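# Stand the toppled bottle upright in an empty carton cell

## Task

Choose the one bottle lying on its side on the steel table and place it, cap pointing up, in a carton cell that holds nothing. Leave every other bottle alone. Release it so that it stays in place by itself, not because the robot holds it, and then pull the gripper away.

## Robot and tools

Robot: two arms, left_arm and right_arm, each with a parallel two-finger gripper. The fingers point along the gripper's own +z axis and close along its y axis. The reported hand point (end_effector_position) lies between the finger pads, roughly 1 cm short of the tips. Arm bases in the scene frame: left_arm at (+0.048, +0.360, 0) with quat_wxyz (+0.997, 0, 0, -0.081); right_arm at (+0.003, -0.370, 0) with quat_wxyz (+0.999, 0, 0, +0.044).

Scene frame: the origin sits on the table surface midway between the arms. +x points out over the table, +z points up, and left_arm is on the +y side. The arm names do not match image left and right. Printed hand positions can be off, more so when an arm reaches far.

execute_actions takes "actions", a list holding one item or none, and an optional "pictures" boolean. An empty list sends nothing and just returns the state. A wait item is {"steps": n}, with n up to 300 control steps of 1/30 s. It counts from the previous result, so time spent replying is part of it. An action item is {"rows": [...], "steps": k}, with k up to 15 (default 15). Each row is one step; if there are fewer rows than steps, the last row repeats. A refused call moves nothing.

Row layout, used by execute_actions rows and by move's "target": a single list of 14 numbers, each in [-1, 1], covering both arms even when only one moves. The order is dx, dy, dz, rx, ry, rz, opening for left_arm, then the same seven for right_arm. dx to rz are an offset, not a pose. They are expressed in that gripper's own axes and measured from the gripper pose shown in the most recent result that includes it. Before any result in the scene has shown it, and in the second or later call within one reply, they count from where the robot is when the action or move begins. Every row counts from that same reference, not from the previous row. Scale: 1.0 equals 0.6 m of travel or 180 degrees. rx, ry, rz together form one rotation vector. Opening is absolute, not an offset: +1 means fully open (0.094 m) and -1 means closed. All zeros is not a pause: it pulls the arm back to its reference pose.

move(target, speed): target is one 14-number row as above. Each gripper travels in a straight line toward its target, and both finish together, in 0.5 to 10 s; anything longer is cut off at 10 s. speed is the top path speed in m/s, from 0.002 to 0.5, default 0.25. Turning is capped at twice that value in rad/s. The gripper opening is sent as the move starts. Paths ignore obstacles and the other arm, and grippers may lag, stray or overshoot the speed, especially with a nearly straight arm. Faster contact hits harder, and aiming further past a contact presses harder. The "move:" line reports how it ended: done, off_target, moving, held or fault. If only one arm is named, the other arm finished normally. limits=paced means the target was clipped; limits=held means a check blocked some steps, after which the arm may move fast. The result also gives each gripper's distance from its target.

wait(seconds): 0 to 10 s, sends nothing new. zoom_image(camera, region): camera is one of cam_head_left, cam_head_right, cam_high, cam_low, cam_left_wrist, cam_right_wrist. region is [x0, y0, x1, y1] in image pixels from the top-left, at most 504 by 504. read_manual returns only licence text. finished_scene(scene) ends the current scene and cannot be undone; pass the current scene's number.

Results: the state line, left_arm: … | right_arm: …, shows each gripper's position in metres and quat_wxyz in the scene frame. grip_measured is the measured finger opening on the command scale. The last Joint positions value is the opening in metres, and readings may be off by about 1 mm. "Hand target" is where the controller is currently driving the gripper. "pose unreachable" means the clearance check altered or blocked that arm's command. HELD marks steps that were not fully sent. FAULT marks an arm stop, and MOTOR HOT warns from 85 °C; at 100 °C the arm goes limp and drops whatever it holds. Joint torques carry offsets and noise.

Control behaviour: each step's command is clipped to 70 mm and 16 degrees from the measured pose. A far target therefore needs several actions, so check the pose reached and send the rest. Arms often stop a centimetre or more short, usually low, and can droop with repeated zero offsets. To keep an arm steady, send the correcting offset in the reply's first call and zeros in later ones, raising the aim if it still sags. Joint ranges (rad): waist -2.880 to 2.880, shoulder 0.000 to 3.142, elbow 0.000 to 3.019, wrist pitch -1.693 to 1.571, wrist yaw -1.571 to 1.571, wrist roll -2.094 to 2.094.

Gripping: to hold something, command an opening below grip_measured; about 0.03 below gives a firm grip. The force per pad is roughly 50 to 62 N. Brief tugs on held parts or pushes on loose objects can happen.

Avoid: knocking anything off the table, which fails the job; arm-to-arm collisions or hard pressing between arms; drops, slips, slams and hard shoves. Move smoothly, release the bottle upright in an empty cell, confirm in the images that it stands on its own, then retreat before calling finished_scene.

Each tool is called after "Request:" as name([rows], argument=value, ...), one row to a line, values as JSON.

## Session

Request:
execute_actions(actions=[])

Scene clock: 0.00 s of 5440.00 s.
left_arm: end_effector_position=(+0.7461, +0.2003, +0.3262) grip_measured=+1.000 end_effector_quat_wxyz=(+0.657, +0.136, +0.665, -0.328) | right_arm: end_effector_position=(+0.0024, +0.0545, +0.1424) grip_measured=+1.000 end_effector_quat_wxyz=(-0.384, -0.234, +0.836, +0.314)
Joint positions: left_arm=[ 0.067  1.753  1.249  0.596  0.569 -0.311  0.094] | right_arm=[ 1.131  1.5    0.919 -0.89  -1.035  0.728  0.094]
Joint velocities: left_arm=[ 0.005 -0.024 -0.002 -0.002  0.037 -0.022  0.   ] | right_arm=[-0.015 -0.015 -0.007  0.002  0.007 -0.051  0.   ]
Joint torques (N m, as the arm reports them, + toward a larger angle): no reading
Motor temperatures (°C, as the motors report them): left_arm=[24 27 28 23 25 27] | right_arm=[26 26 24 24 24 27]
Hand target (left_arm): +0.750, +0.200, +0.340; +0.666, +0.140, +0.656, -0.327
Hand target (right_arm): +0.006, +0.063, +0.152; -0.376, -0.241, +0.833, +0.325
camera_calibration (this result's frames):
cam_left_wrist: T_world_to_cam=[[-0.612324, -0.749277, 0.252277, 0.526302], [-0.540553, 0.163914, -0.825188, 0.645742], [0.576942, -0.641651, -0.505392, -0.0164203], [0, 0, 0, 1]] pos_world=[0.680799, 0.277963, 0.391786]
cam_right_wrist: T_world_to_cam=[[0.151891, -0.696361, -0.701435, 0.139196], [-0.0151942, -0.71123, 0.702795, -0.0566153], [-0.988281, -0.0960903, -0.11861, 0.147346], [0, 0, 0, 1]] pos_world=[0.123617, 0.0708229, 0.154903]

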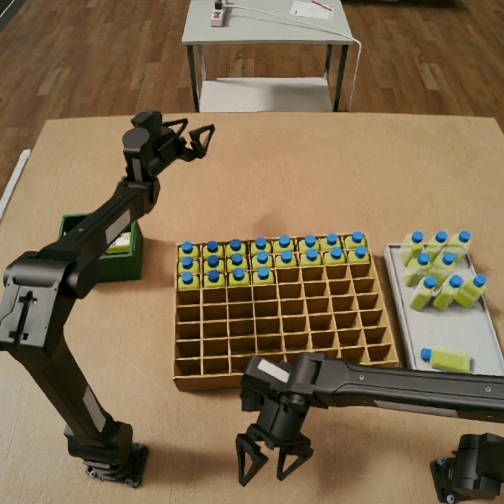

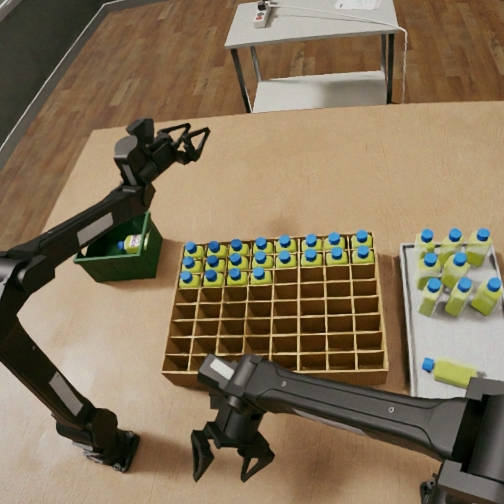

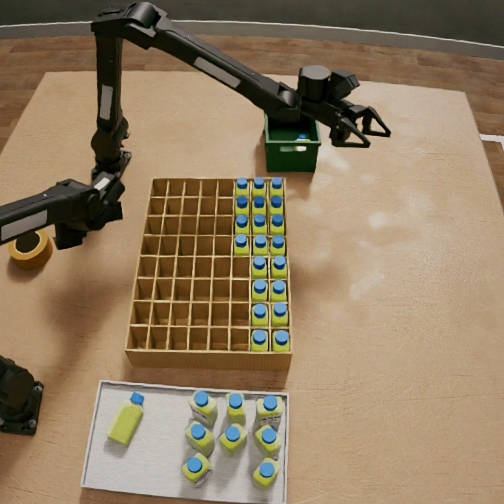

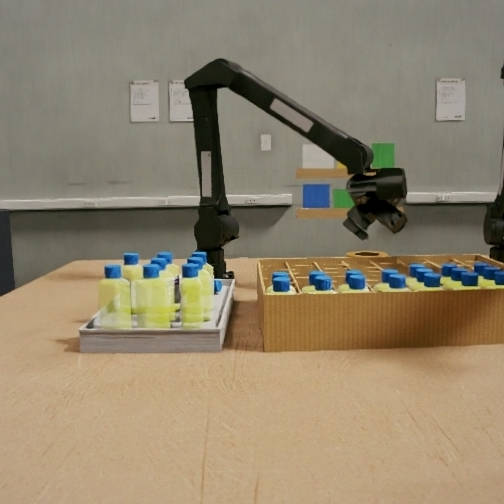

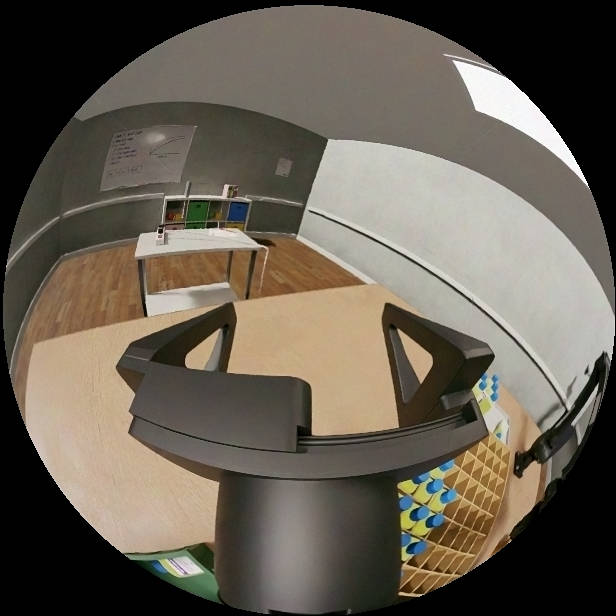

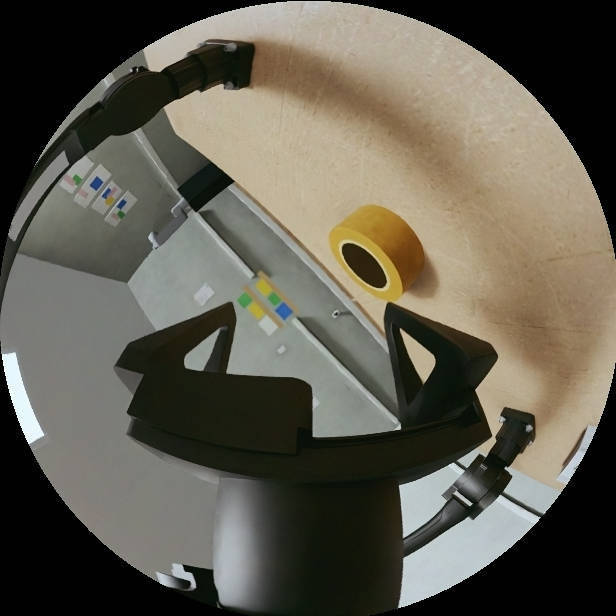

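Request:
move(target=[0,0,0,0,0,0,1,0.195,-0.423,-0.653,0.326,-0.084,-0.207,1], speed=0.25)

Scene clock: 14.17 s of 5440.00 s.
left_arm: end_effector_position=(+0.7461, +0.2003, +0.3262) grip_measured=+1.000 end_effector_quat_wxyz=(+0.657, +0.136, +0.665, -0.328) | right_arm: end_effector_position=(+0.2606, -0.3317, +0.1926) grip_measured=+1.000 end_effector_quat_wxyz=(-0.039, -0.590, +0.806, +0.025)
Joint positions: left_arm=[ 0.067  1.753  1.249  0.596  0.569 -0.311  0.094] | right_arm=[ 0.058  1.088  0.93  -1.505 -0.008 -1.12   0.094]
Joint velocities: left_arm=[-0.005  0.015 -0.012 -0.012  0.007 -0.022  0.   ] | right_arm=[ 0.005 -0.005  0.007 -0.002 -0.066 -0.11   0.   ]
Joint torques (N m, as the arm reports them, + toward a larger angle): left_arm=[  0.6  -18.92   7.8    1.36   0.01   0.08] | right_arm=[ 1.12 -5.61 12.94  0.36 -0.32 -0.1 ]
Motor temperatures (°C, as the motors report them): left_arm=[24 28 30 24 25 27] | right_arm=[26 26 27 24 24 27]
Hand target (left_arm): +0.746, +0.200, +0.326; +0.657, +0.136, +0.665, -0.328
Hand target (right_arm): +0.280, -0.332, +0.218; -0.001, -0.591, +0.807, +0.007
Off the commanded pose (left_arm): 0.000 m, 0 deg.
Off the commanded pose (right_arm): 0.034 m, 5 deg.
After step 90, 8.00 s passed at rest.
move: off_target (right_arm)
camera_calibration (this result's frames):
cam_left_wrist: T_world_to_cam=[[-0.612324, -0.749277, 0.252277, 0.526302], [-0.540553, 0.163914, -0.825188, 0.645742], [0.576942, -0.641651, -0.505392, -0.0164203], [0, 0, 0, 1]] pos_world=[0.680799, 0.277963, 0.391786]
cam_right_wrist: T_world_to_cam=[[0.948772, -0.304891, -0.0829061, -0.330734], [-0.19199, -0.764704, 0.615116, -0.317435], [-0.250942, -0.567688, -0.784065, 0.150883], [0, 0, 0, 1]] pos_world=[0.29071, -0.257927, 0.286141]

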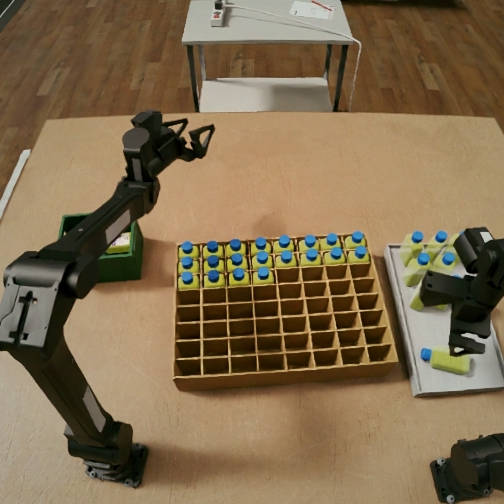

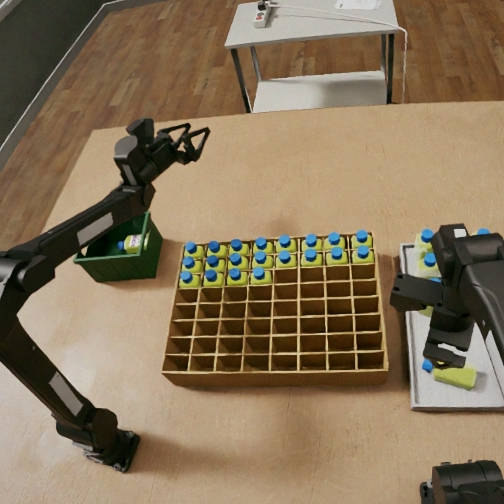

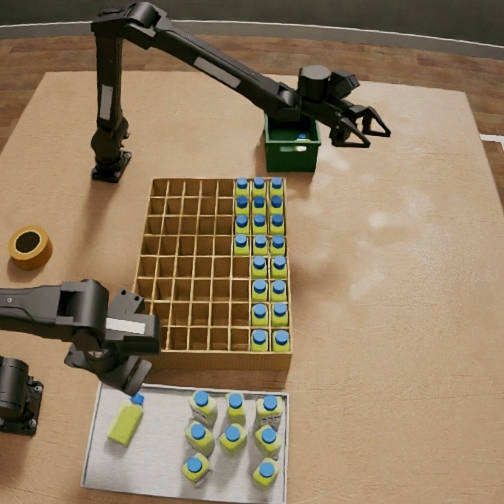

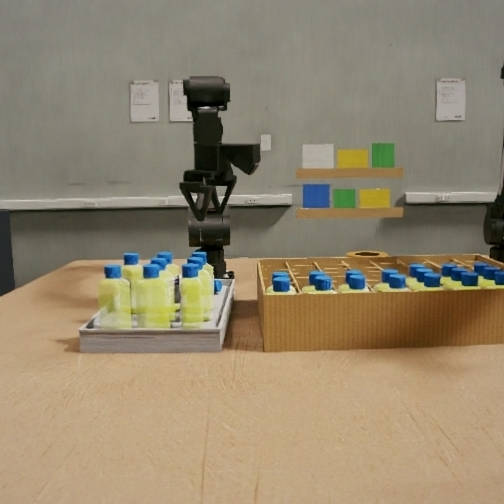

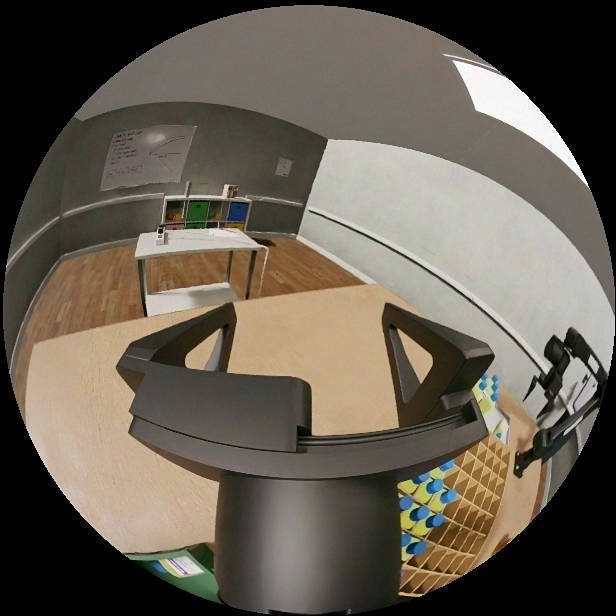

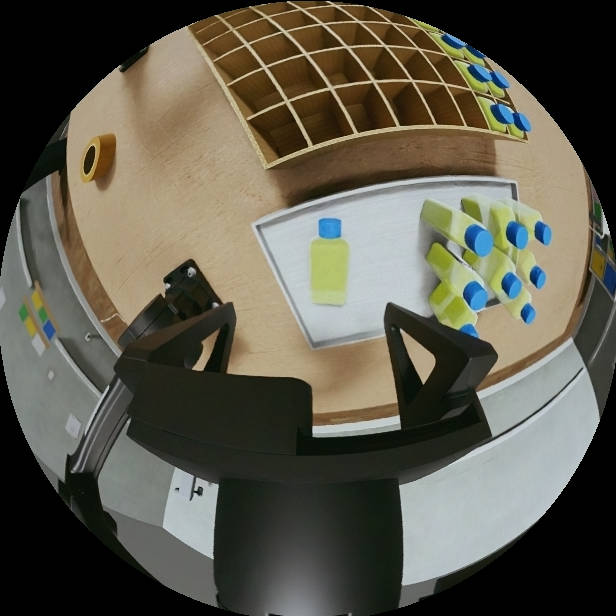

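Request:
move(target=[0,0,0,0,0,0,1,-0.004,-0.04,0.15,0.027,-0.011,0,1])

Request:
zoom_image(camera="cam_right_wrist", region=[210, 230, 410, 390])

Scene clock: 18.27 s of 5440.00 s.
left_arm: end_effector_position=(+0.7461, +0.2003, +0.3262) grip_measured=+1.000 end_effector_quat_wxyz=(+0.657, +0.136, +0.665, -0.328) | right_arm: end_effector_position=(+0.2724, -0.3327, +0.1021) grip_measured=+1.000 end_effector_quat_wxyz=(-0.002, -0.594, +0.805, +0.004)
Joint positions: left_arm=[ 0.067  1.753  1.249  0.596  0.569 -0.311  0.094] | right_arm=[ 0.05   1.138  0.721 -1.161 -0.005 -1.134  0.094]
Joint velocities: left_arm=[-0.005 -0.024 -0.022  0.002  0.022  0.007  0.   ] | right_arm=[ 0.005 -0.015  0.012  0.002 -0.022 -0.007  0.   ]
Joint torques (N m, as the arm reports them, + toward a larger angle): left_arm=[  0.58 -19.1    7.87   1.41   0.03   0.08] | right_arm=[ 0.95 -4.42  7.73  0.55 -0.05 -0.1 ]
Motor temperatures (°C, as the motors report them): left_arm=[24 28 30 24 25 27] | right_arm=[26 26 27 24 24 27]
Hand target (left_arm): +0.746, +0.200, +0.326; +0.657, +0.136, +0.665, -0.328
Hand target (right_arm): +0.276, -0.337, +0.101; -0.000, -0.591, +0.807, +0.002
Off the commanded pose (left_arm): 0.000 m, 0 deg.
Off the commanded pose (right_arm): 0.006 m, 1 deg.
After step 90, 0.23 s passed at rest.
move: done
camera_calibration (this result's frames):
cam_left_wrist: T_world_to_cam=[[-0.612324, -0.749277, 0.252277, 0.526302], [-0.540553, 0.163914, -0.825188, 0.645742], [0.576942, -0.641651, -0.505392, -0.0164203], [0, 0, 0, 1]] pos_world=[0.680799, 0.277963, 0.391786]
cam_right_wrist: T_world_to_cam=[[0.954387, -0.298519, -0.00572542, -0.356969], [-0.237949, -0.772042, 0.589348, -0.247579], [-0.180352, -0.561104, -0.807859, 0.0677933], [0, 0, 0, 1]] pos_world=[0.294002, -0.259664, 0.198634]

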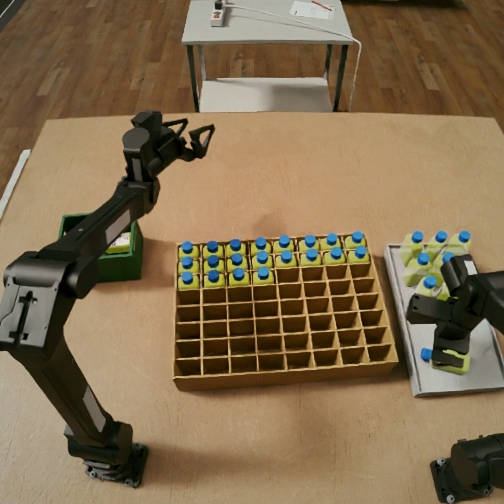

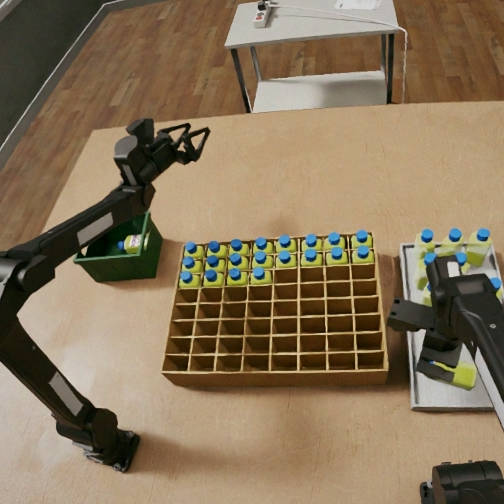

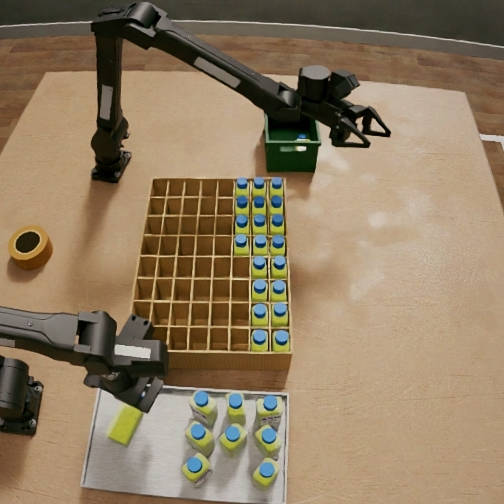

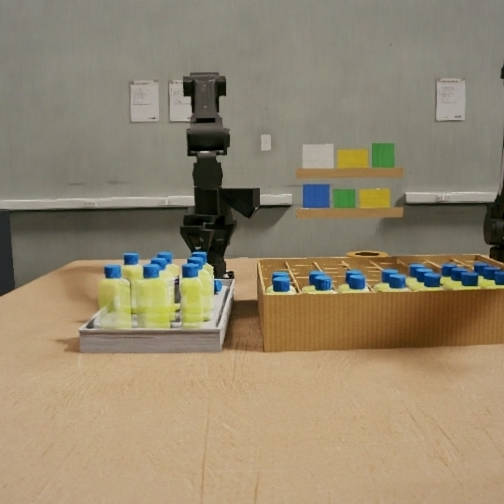

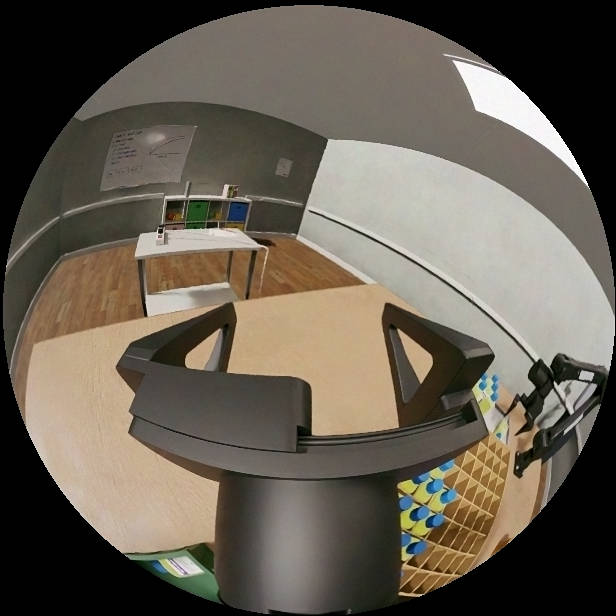

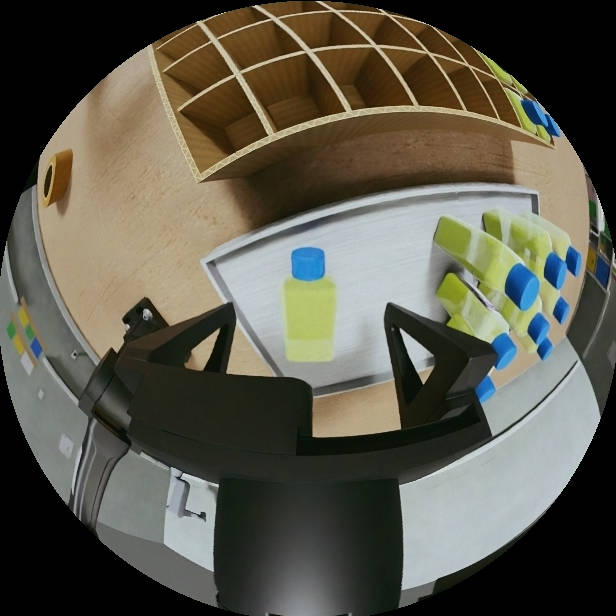

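Region (210, 230, 410, 390) of cam_right_wrist's 616x616 image, scaled by 2.520, with more detail than that image has; it fills the top 403 rows of this view, and the rest is white.

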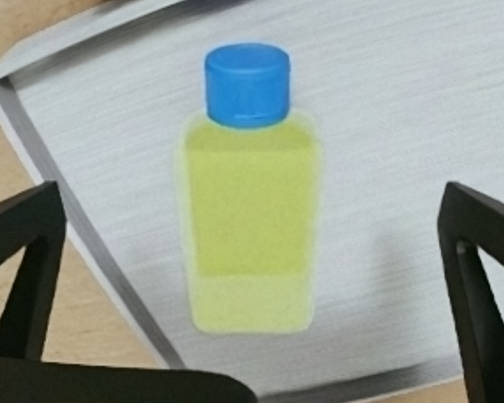

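Request:
move(target=[0,0,0,0,0,0,1,-0.037,0.002,0.098,0,0,0,0.3], speed=0.1)

Scene clock: 22.80 s of 5440.00 s.
left_arm: end_effector_position=(+0.7461, +0.2003, +0.3262) grip_measured=+1.000 end_effector_quat_wxyz=(+0.657, +0.136, +0.665, -0.328) | right_arm: end_effector_position=(+0.2782, -0.3148, +0.0474) grip_measured=+0.302 end_effector_quat_wxyz=(-0.001, -0.592, +0.806, +0.003)
Joint positions: left_arm=[ 0.067  1.753  1.249  0.596  0.569 -0.311  0.094] | right_arm=[ 0.11   1.254  0.646 -0.967 -0.005 -1.07   0.061]
Joint velocities: left_arm=[-0.005 -0.024  0.002  0.017  0.007 -0.037  0.   ] | right_arm=[ 0.005 -0.005  0.032 -0.012 -0.081  0.037  0.   ]
Joint torques (N m, as the arm reports them, + toward a larger angle): left_arm=[  0.64 -19.34   7.93   1.36   0.01   0.09] | right_arm=[ 3.61 -4.81  6.95  0.61 -0.14  0.07]
Motor temperatures (°C, as the motors report them): left_arm=[24 28 30 24 25 27] | right_arm=[26 26 27 24 24 27]
Hand target (left_arm): +0.746, +0.200, +0.326; +0.657, +0.136, +0.665, -0.328
Hand target (right_arm): +0.277, -0.311, +0.044; -0.002, -0.594, +0.805, +0.004
Off the commanded pose (left_arm): 0.000 m, 0 deg.
Off the commanded pose (right_arm): 0.006 m, 0 deg.
After step 90, 0.53 s passed at rest.
move: done
camera_calibration (this result's frames):
cam_left_wrist: T_world_to_cam=[[-0.612324, -0.749277, 0.252277, 0.526302], [-0.540553, 0.163914, -0.825188, 0.645742], [0.576942, -0.641651, -0.505392, -0.0164203], [0, 0, 0, 1]] pos_world=[0.680799, 0.277963, 0.391786]
cam_right_wrist: T_world_to_cam=[[0.953139, -0.302519, -0.00278916, -0.358554], [-0.243019, -0.771101, 0.588511, -0.198413], [-0.180186, -0.560255, -0.808485, 0.0349299], [0, 0, 0, 1]] pos_world=[0.299828, -0.241896, 0.144009]

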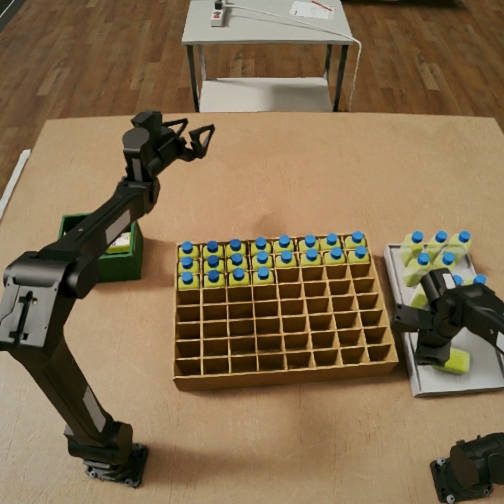

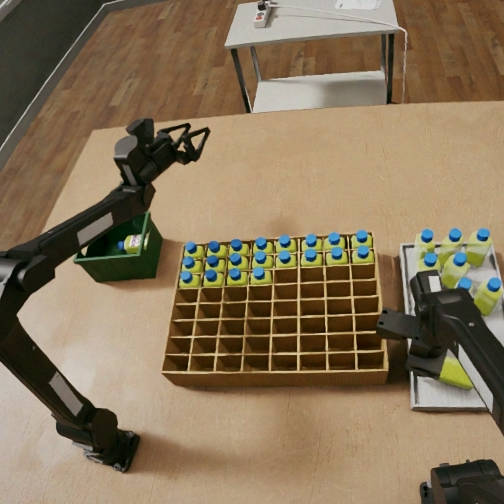

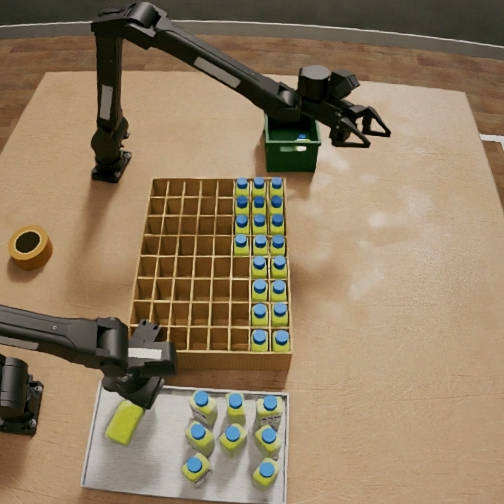

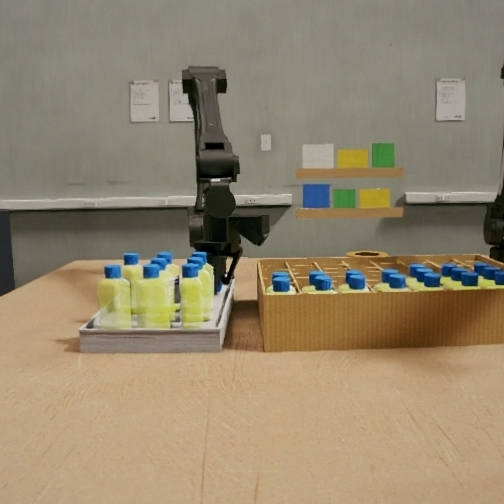

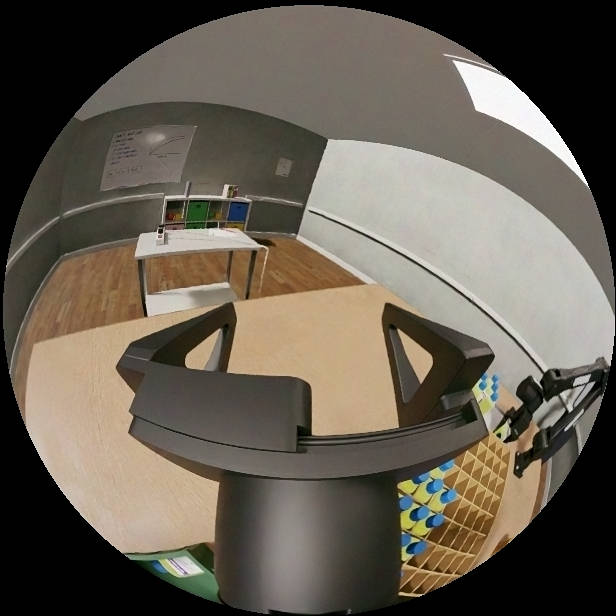

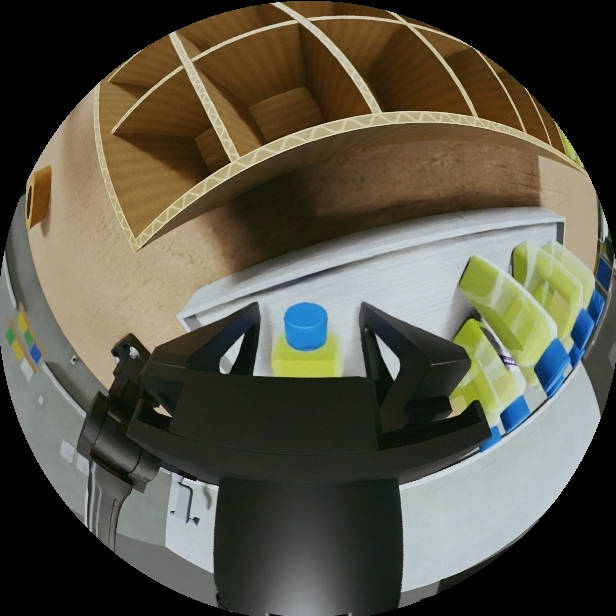

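Request:
execute_actions([
  {"rows":[[0,0,0,0,0,0,1,0,0,0,0,0,0,-0.5]],"steps":15},
])

Scene clock: 30.57 s of 5440.00 s.
left_arm: end_effector_position=(+0.7461, +0.2003, +0.3262) grip_measured=+1.000 end_effector_quat_wxyz=(+0.657, +0.136, +0.665, -0.328) | right_arm: end_effector_position=(+0.2782, -0.3148, +0.0474) grip_measured=-0.489 end_effector_quat_wxyz=(-0.001, -0.591, +0.807, +0.003)
Joint positions: left_arm=[ 0.067  1.753  1.249  0.596  0.569 -0.311  0.094] | right_arm=[ 0.11   1.254  0.646 -0.967 -0.005 -1.068  0.024]
Joint velocities: left_arm=[-0.005 -0.005 -0.012 -0.002 -0.037  0.051  0.   ] | right_arm=[-0.005 -0.005 -0.012 -0.012 -0.022 -0.066 -0.   ]
Joint torques (N m, as the arm reports them, + toward a larger angle): left_arm=[  0.44 -19.3    7.8    1.35   0.     0.09] | right_arm=[ 2.51 -5.45  7.03  0.12 -0.16 -0.03]
Motor temperatures (°C, as the motors report them): left_arm=[24 28 30 24 25 27] | right_arm=[26 26 27 24 24 27]
Hand target (left_arm): +0.746, +0.200, +0.326; +0.657, +0.136, +0.665, -0.328
Hand target (right_arm): +0.278, -0.315, +0.047; -0.001, -0.592, +0.806, +0.003
Off the commanded pose (left_arm): 0.000 m, 0 deg.
Off the commanded pose (right_arm): 0.000 m, 0 deg.
Steps of this call (steps 1 to 90: nothing new was sent; then 4.27 s passed at rest; steps 91 to 105: all 15 steps of this action). Readings (end_effector_position):
91: left_arm (+0.7461, +0.2003, +0.3262) | right_arm (+0.2782, -0.3148, +0.0474)
92: left_arm (+0.7461, +0.2003, +0.3262) | right_arm (+0.2782, -0.3148, +0.0474)
94: left_arm (+0.7461, +0.2003, +0.3262) | right_arm (+0.2782, -0.3148, +0.0474)
98: left_arm (+0.7461, +0.2003, +0.3262) | right_arm (+0.2782, -0.3148, +0.0474)
105: the state above
camera_calibration (this result's frames):
cam_left_wrist: T_world_to_cam=[[-0.612324, -0.749277, 0.252277, 0.526302], [-0.540553, 0.163914, -0.825188, 0.645742], [0.576942, -0.641651, -0.505392, -0.0164203], [0, 0, 0, 1]] pos_world=[0.680799, 0.277963, 0.391786]
cam_right_wrist: T_world_to_cam=[[0.952561, -0.304336, -0.00279378, -0.358965], [-0.244484, -0.77063, 0.588521, -0.197858], [-0.181261, -0.559919, -0.808477, 0.0353345], [0, 0, 0, 1]] pos_world=[0.299967, -0.241937, 0.144008]

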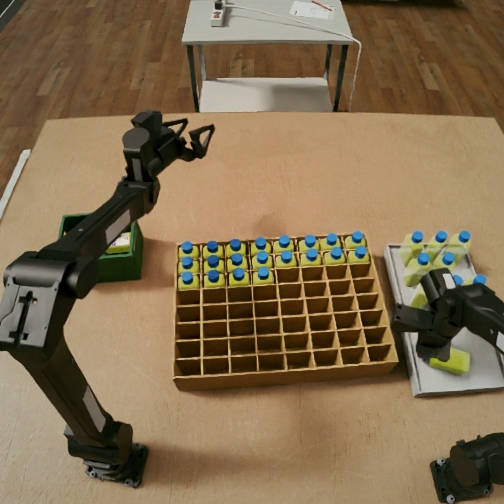

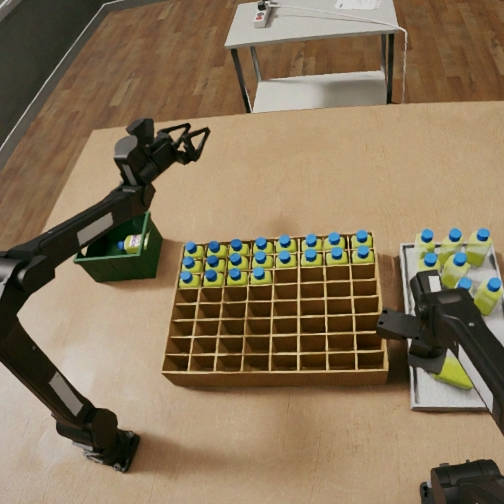

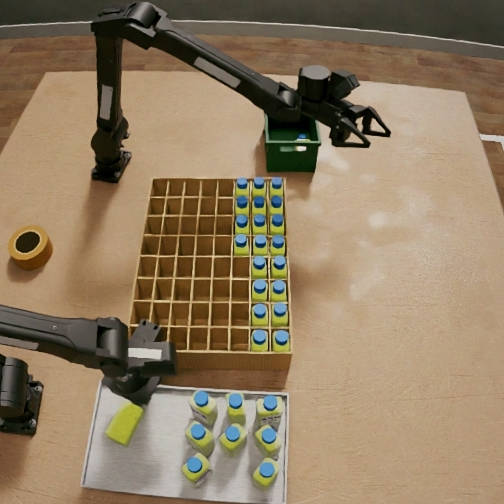

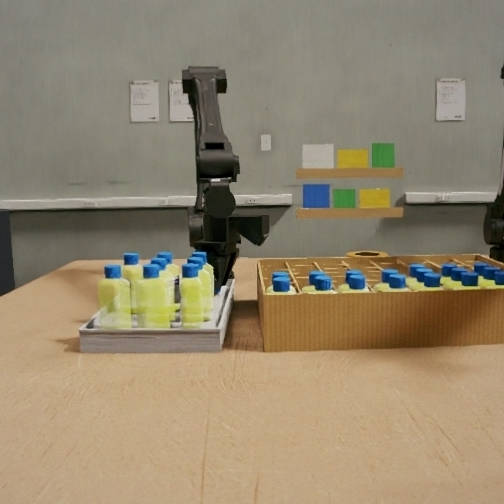

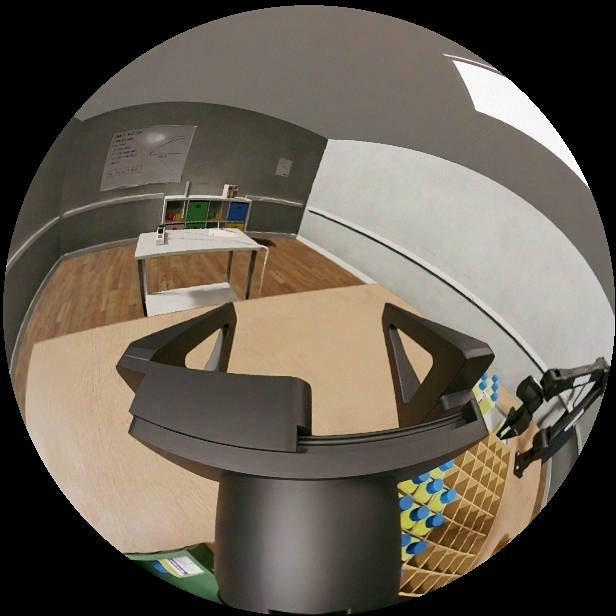

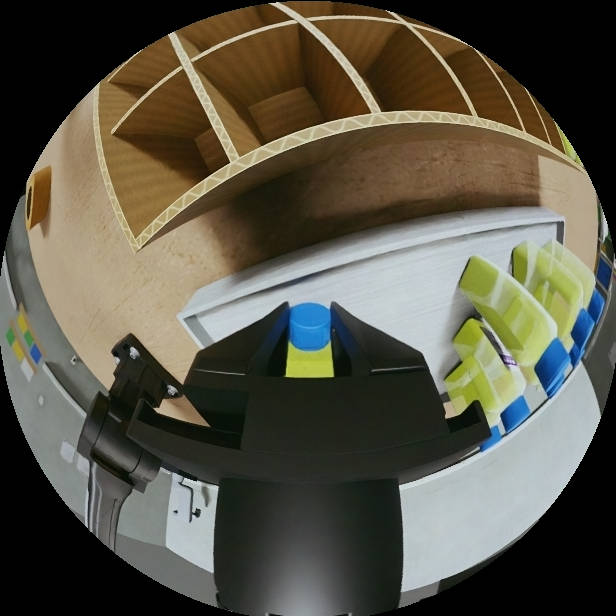

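Request:
move(target=[0,0,0,0,0,0,1,0,0,-0.1,0,0,0,-0.52], speed=0.1)

Request:
execute_actions([
  {"rows":[[0,0,0,0,0,0,1,0,0,0,0,0,0,-0.465]],"steps":15},
])

Scene clock: 34.67 s of 5440.00 s.
left_arm: end_effector_position=(+0.7461, +0.2003, +0.3262) grip_measured=+1.000 end_effector_quat_wxyz=(+0.657, +0.136, +0.665, -0.328) | right_arm: end_effector_position=(+0.2567, -0.3191, +0.0839) grip_measured=-0.505 end_effector_quat_wxyz=(-0.029, -0.591, +0.806, +0.016)
Joint positions: left_arm=[ 0.067  1.753  1.249  0.596  0.569 -0.311  0.094] | right_arm=[ 0.11   1.17   0.689 -1.157 -0.005 -1.068  0.023]
Joint velocities: left_arm=[ 0.005  0.005 -0.007 -0.007 -0.037 -0.066  0.   ] | right_arm=[ 0.015 -0.005 -0.017 -0.012 -0.022  0.081  0.   ]
Joint torques (N m, as the arm reports them, + toward a larger angle): left_arm=[  0.69 -19.1    7.85   1.42   0.     0.08] | right_arm=[ 2.1  -5.26 11.81 -0.32 -0.17 -0.03]
Motor temperatures (°C, as the motors report them): left_arm=[24 28 31 24 25 27] | right_arm=[26 26 27 24 24 27]
Hand target (left_arm): +0.746, +0.200, +0.326; +0.657, +0.136, +0.665, -0.328
Hand target (right_arm): +0.278, -0.315, +0.107; -0.001, -0.591, +0.807, +0.003
Off the commanded pose (left_arm): 0.000 m, 0 deg.
Off the commanded pose (right_arm): 0.032 m, 4 deg.
After step 90, 0.10 s passed at rest.
move: off_target (right_arm)
camera_calibration (this result's frames):
cam_left_wrist: T_world_to_cam=[[-0.612324, -0.749277, 0.252277, 0.526302], [-0.540553, 0.163914, -0.825188, 0.645742], [0.576942, -0.641651, -0.505392, -0.0164203], [0, 0, 0, 1]] pos_world=[0.680799, 0.277963, 0.391786]
cam_right_wrist: T_world_to_cam=[[0.950733, -0.304701, -0.0571341, -0.334789], [-0.207881, -0.763324, 0.611656, -0.23687], [-0.229984, -0.569644, -0.789058, 0.0662773], [0, 0, 0, 1]] pos_world=[0.284297, -0.245065, 0.178052]

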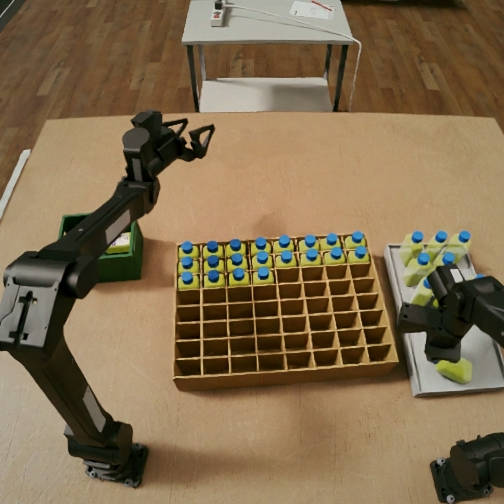

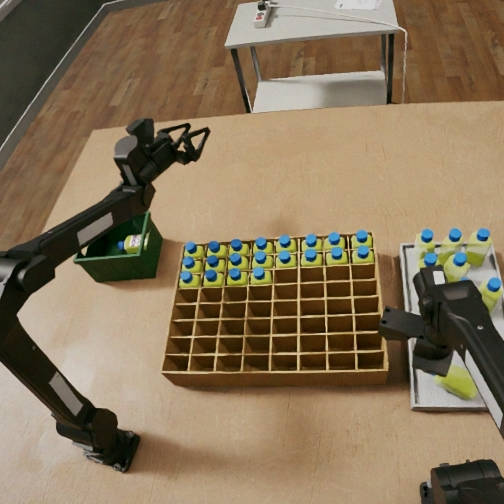

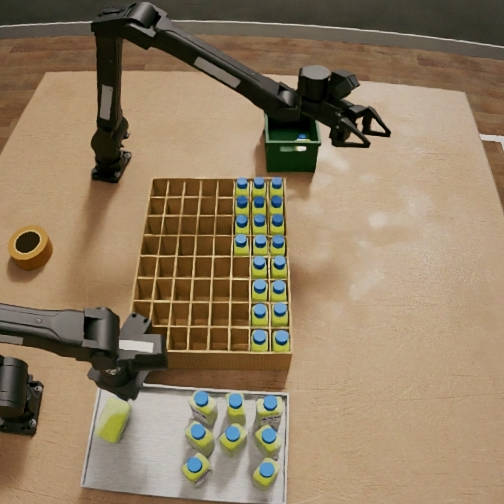

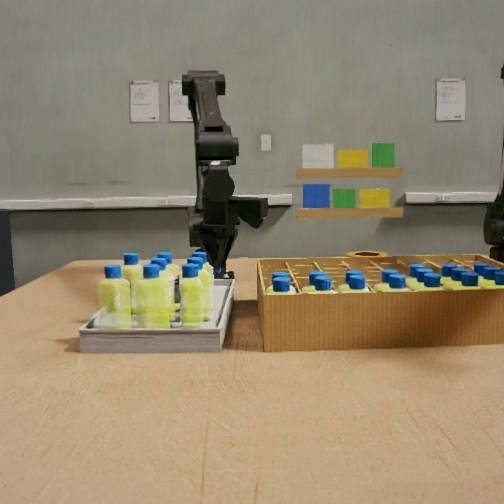

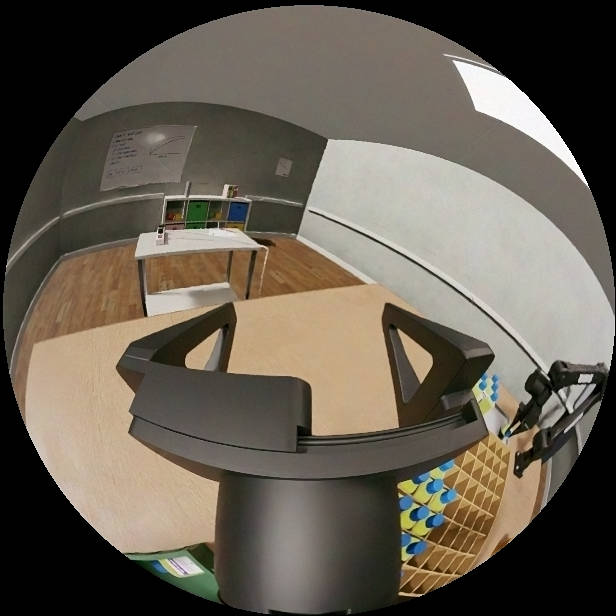

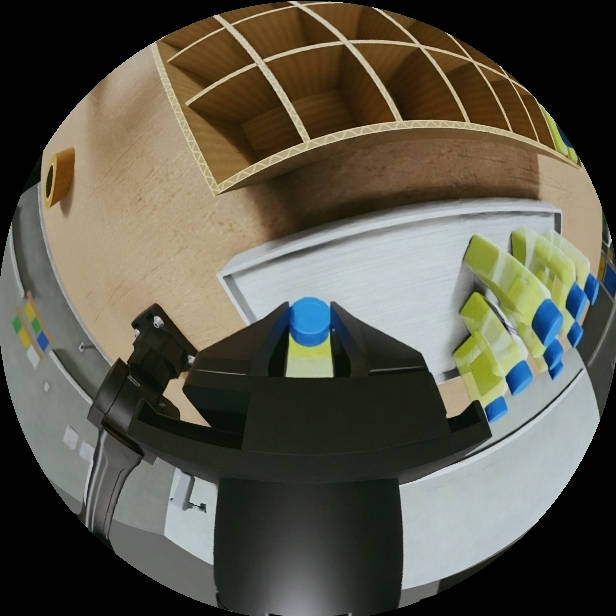

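Scene clock: 35.17 s of 5440.00 s.
left_arm: end_effector_position=(+0.7461, +0.2003, +0.3262) grip_measured=+1.000 end_effector_quat_wxyz=(+0.657, +0.136, +0.665, -0.328) | right_arm: end_effector_position=(+0.2567, -0.3191, +0.0839) grip_measured=-0.463 end_effector_quat_wxyz=(-0.029, -0.591, +0.806, +0.016)
Joint positions: left_arm=[ 0.067  1.753  1.249  0.596  0.569 -0.311  0.094] | right_arm=[ 0.11   1.17   0.689 -1.157 -0.005 -1.068  0.025]
Joint velocities: left_arm=[ 0.005  0.005  0.002  0.002 -0.007  0.007  0.   ] | right_arm=[-0.005  0.015 -0.007 -0.007 -0.007  0.066 -0.001]
Joint torques (N m, as the arm reports them, + toward a larger angle): left_arm=[  0.81 -19.02   7.91   1.36   0.01   0.09] | right_arm=[ 2.27 -4.79  7.47  0.04 -0.15 -0.02]
Motor temperatures (°C, as the motors report them): left_arm=[24 28 31 24 25 27] | right_arm=[26 26 27 24 24 27]
Hand target (left_arm): +0.746, +0.200, +0.326; +0.657, +0.136, +0.665, -0.328
Hand target (right_arm): +0.257, -0.319, +0.084; -0.029, -0.591, +0.806, +0.016
Off the commanded pose (left_arm): 0.000 m, 0 deg.
Off the commanded pose (right_arm): 0.000 m, 0 deg.
Steps of this call (steps 1 to 15: all 15 steps of this action). Readings (end_effector_position):
1: left_arm (+0.7461, +0.2003, +0.3262) | right_arm (+0.2567, -0.3191, +0.0839)
2: left_arm (+0.7461, +0.2003, +0.3262) | right_arm (+0.2567, -0.3191, +0.0839)
4: left_arm (+0.7461, +0.2003, +0.3262) | right_arm (+0.2567, -0.3191, +0.0839)
8: left_arm (+0.7461, +0.2003, +0.3262) | right_arm (+0.2567, -0.3191, +0.0839)
15: the state above
camera_calibration (this result's frames):
cam_left_wrist: T_world_to_cam=[[-0.612324, -0.749277, 0.252277, 0.526302], [-0.540553, 0.163914, -0.825188, 0.645742], [0.576942, -0.641651, -0.505392, -0.0164203], [0, 0, 0, 1]] pos_world=[0.680799, 0.277963, 0.391786]
cam_right_wrist: T_world_to_cam=[[0.950733, -0.304701, -0.0571341, -0.334789], [-0.207881, -0.763324, 0.611656, -0.23687], [-0.229984, -0.569644, -0.789058, 0.0662773], [0, 0, 0, 1]] pos_world=[0.284297, -0.245065, 0.178052]

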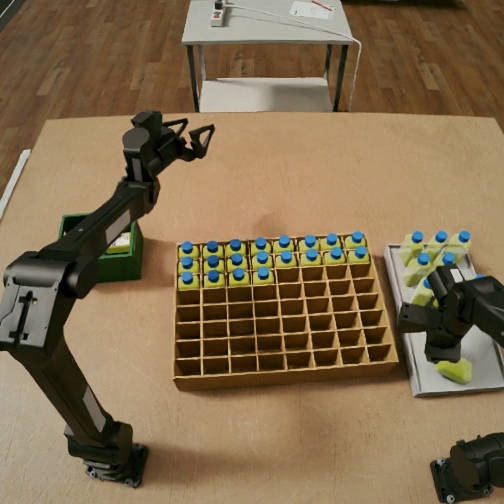

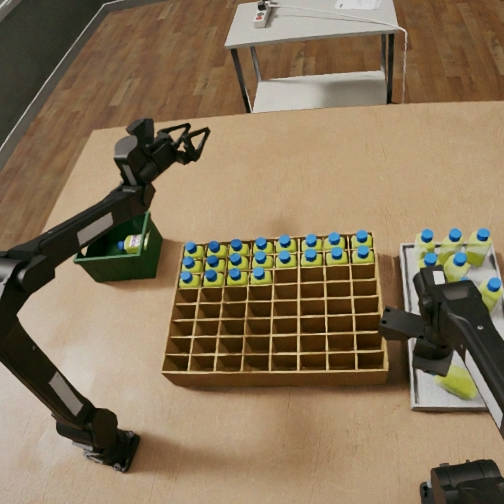

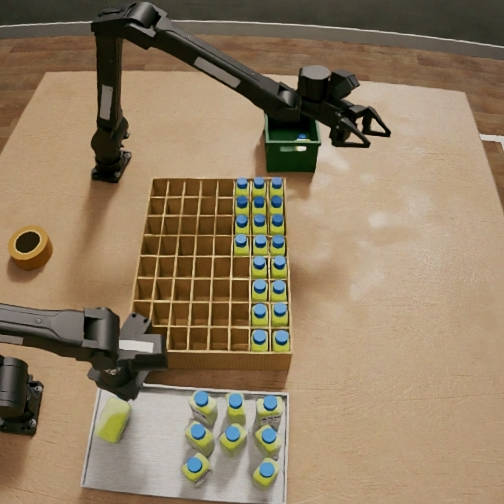

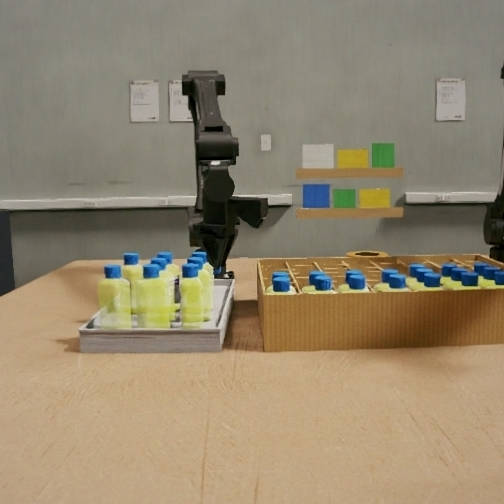

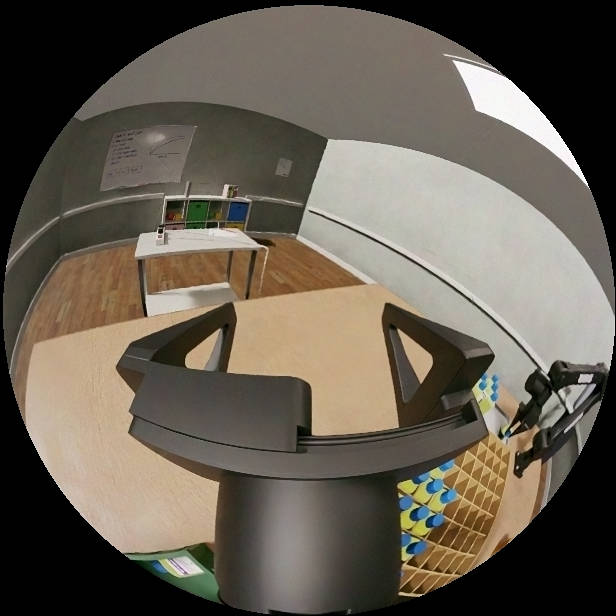

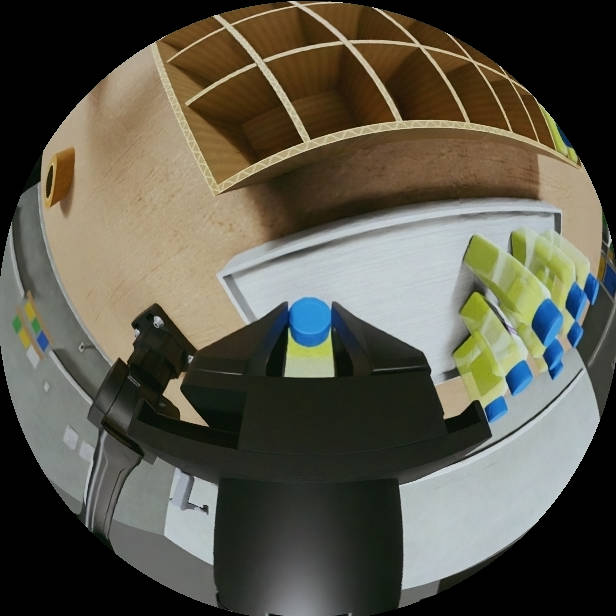

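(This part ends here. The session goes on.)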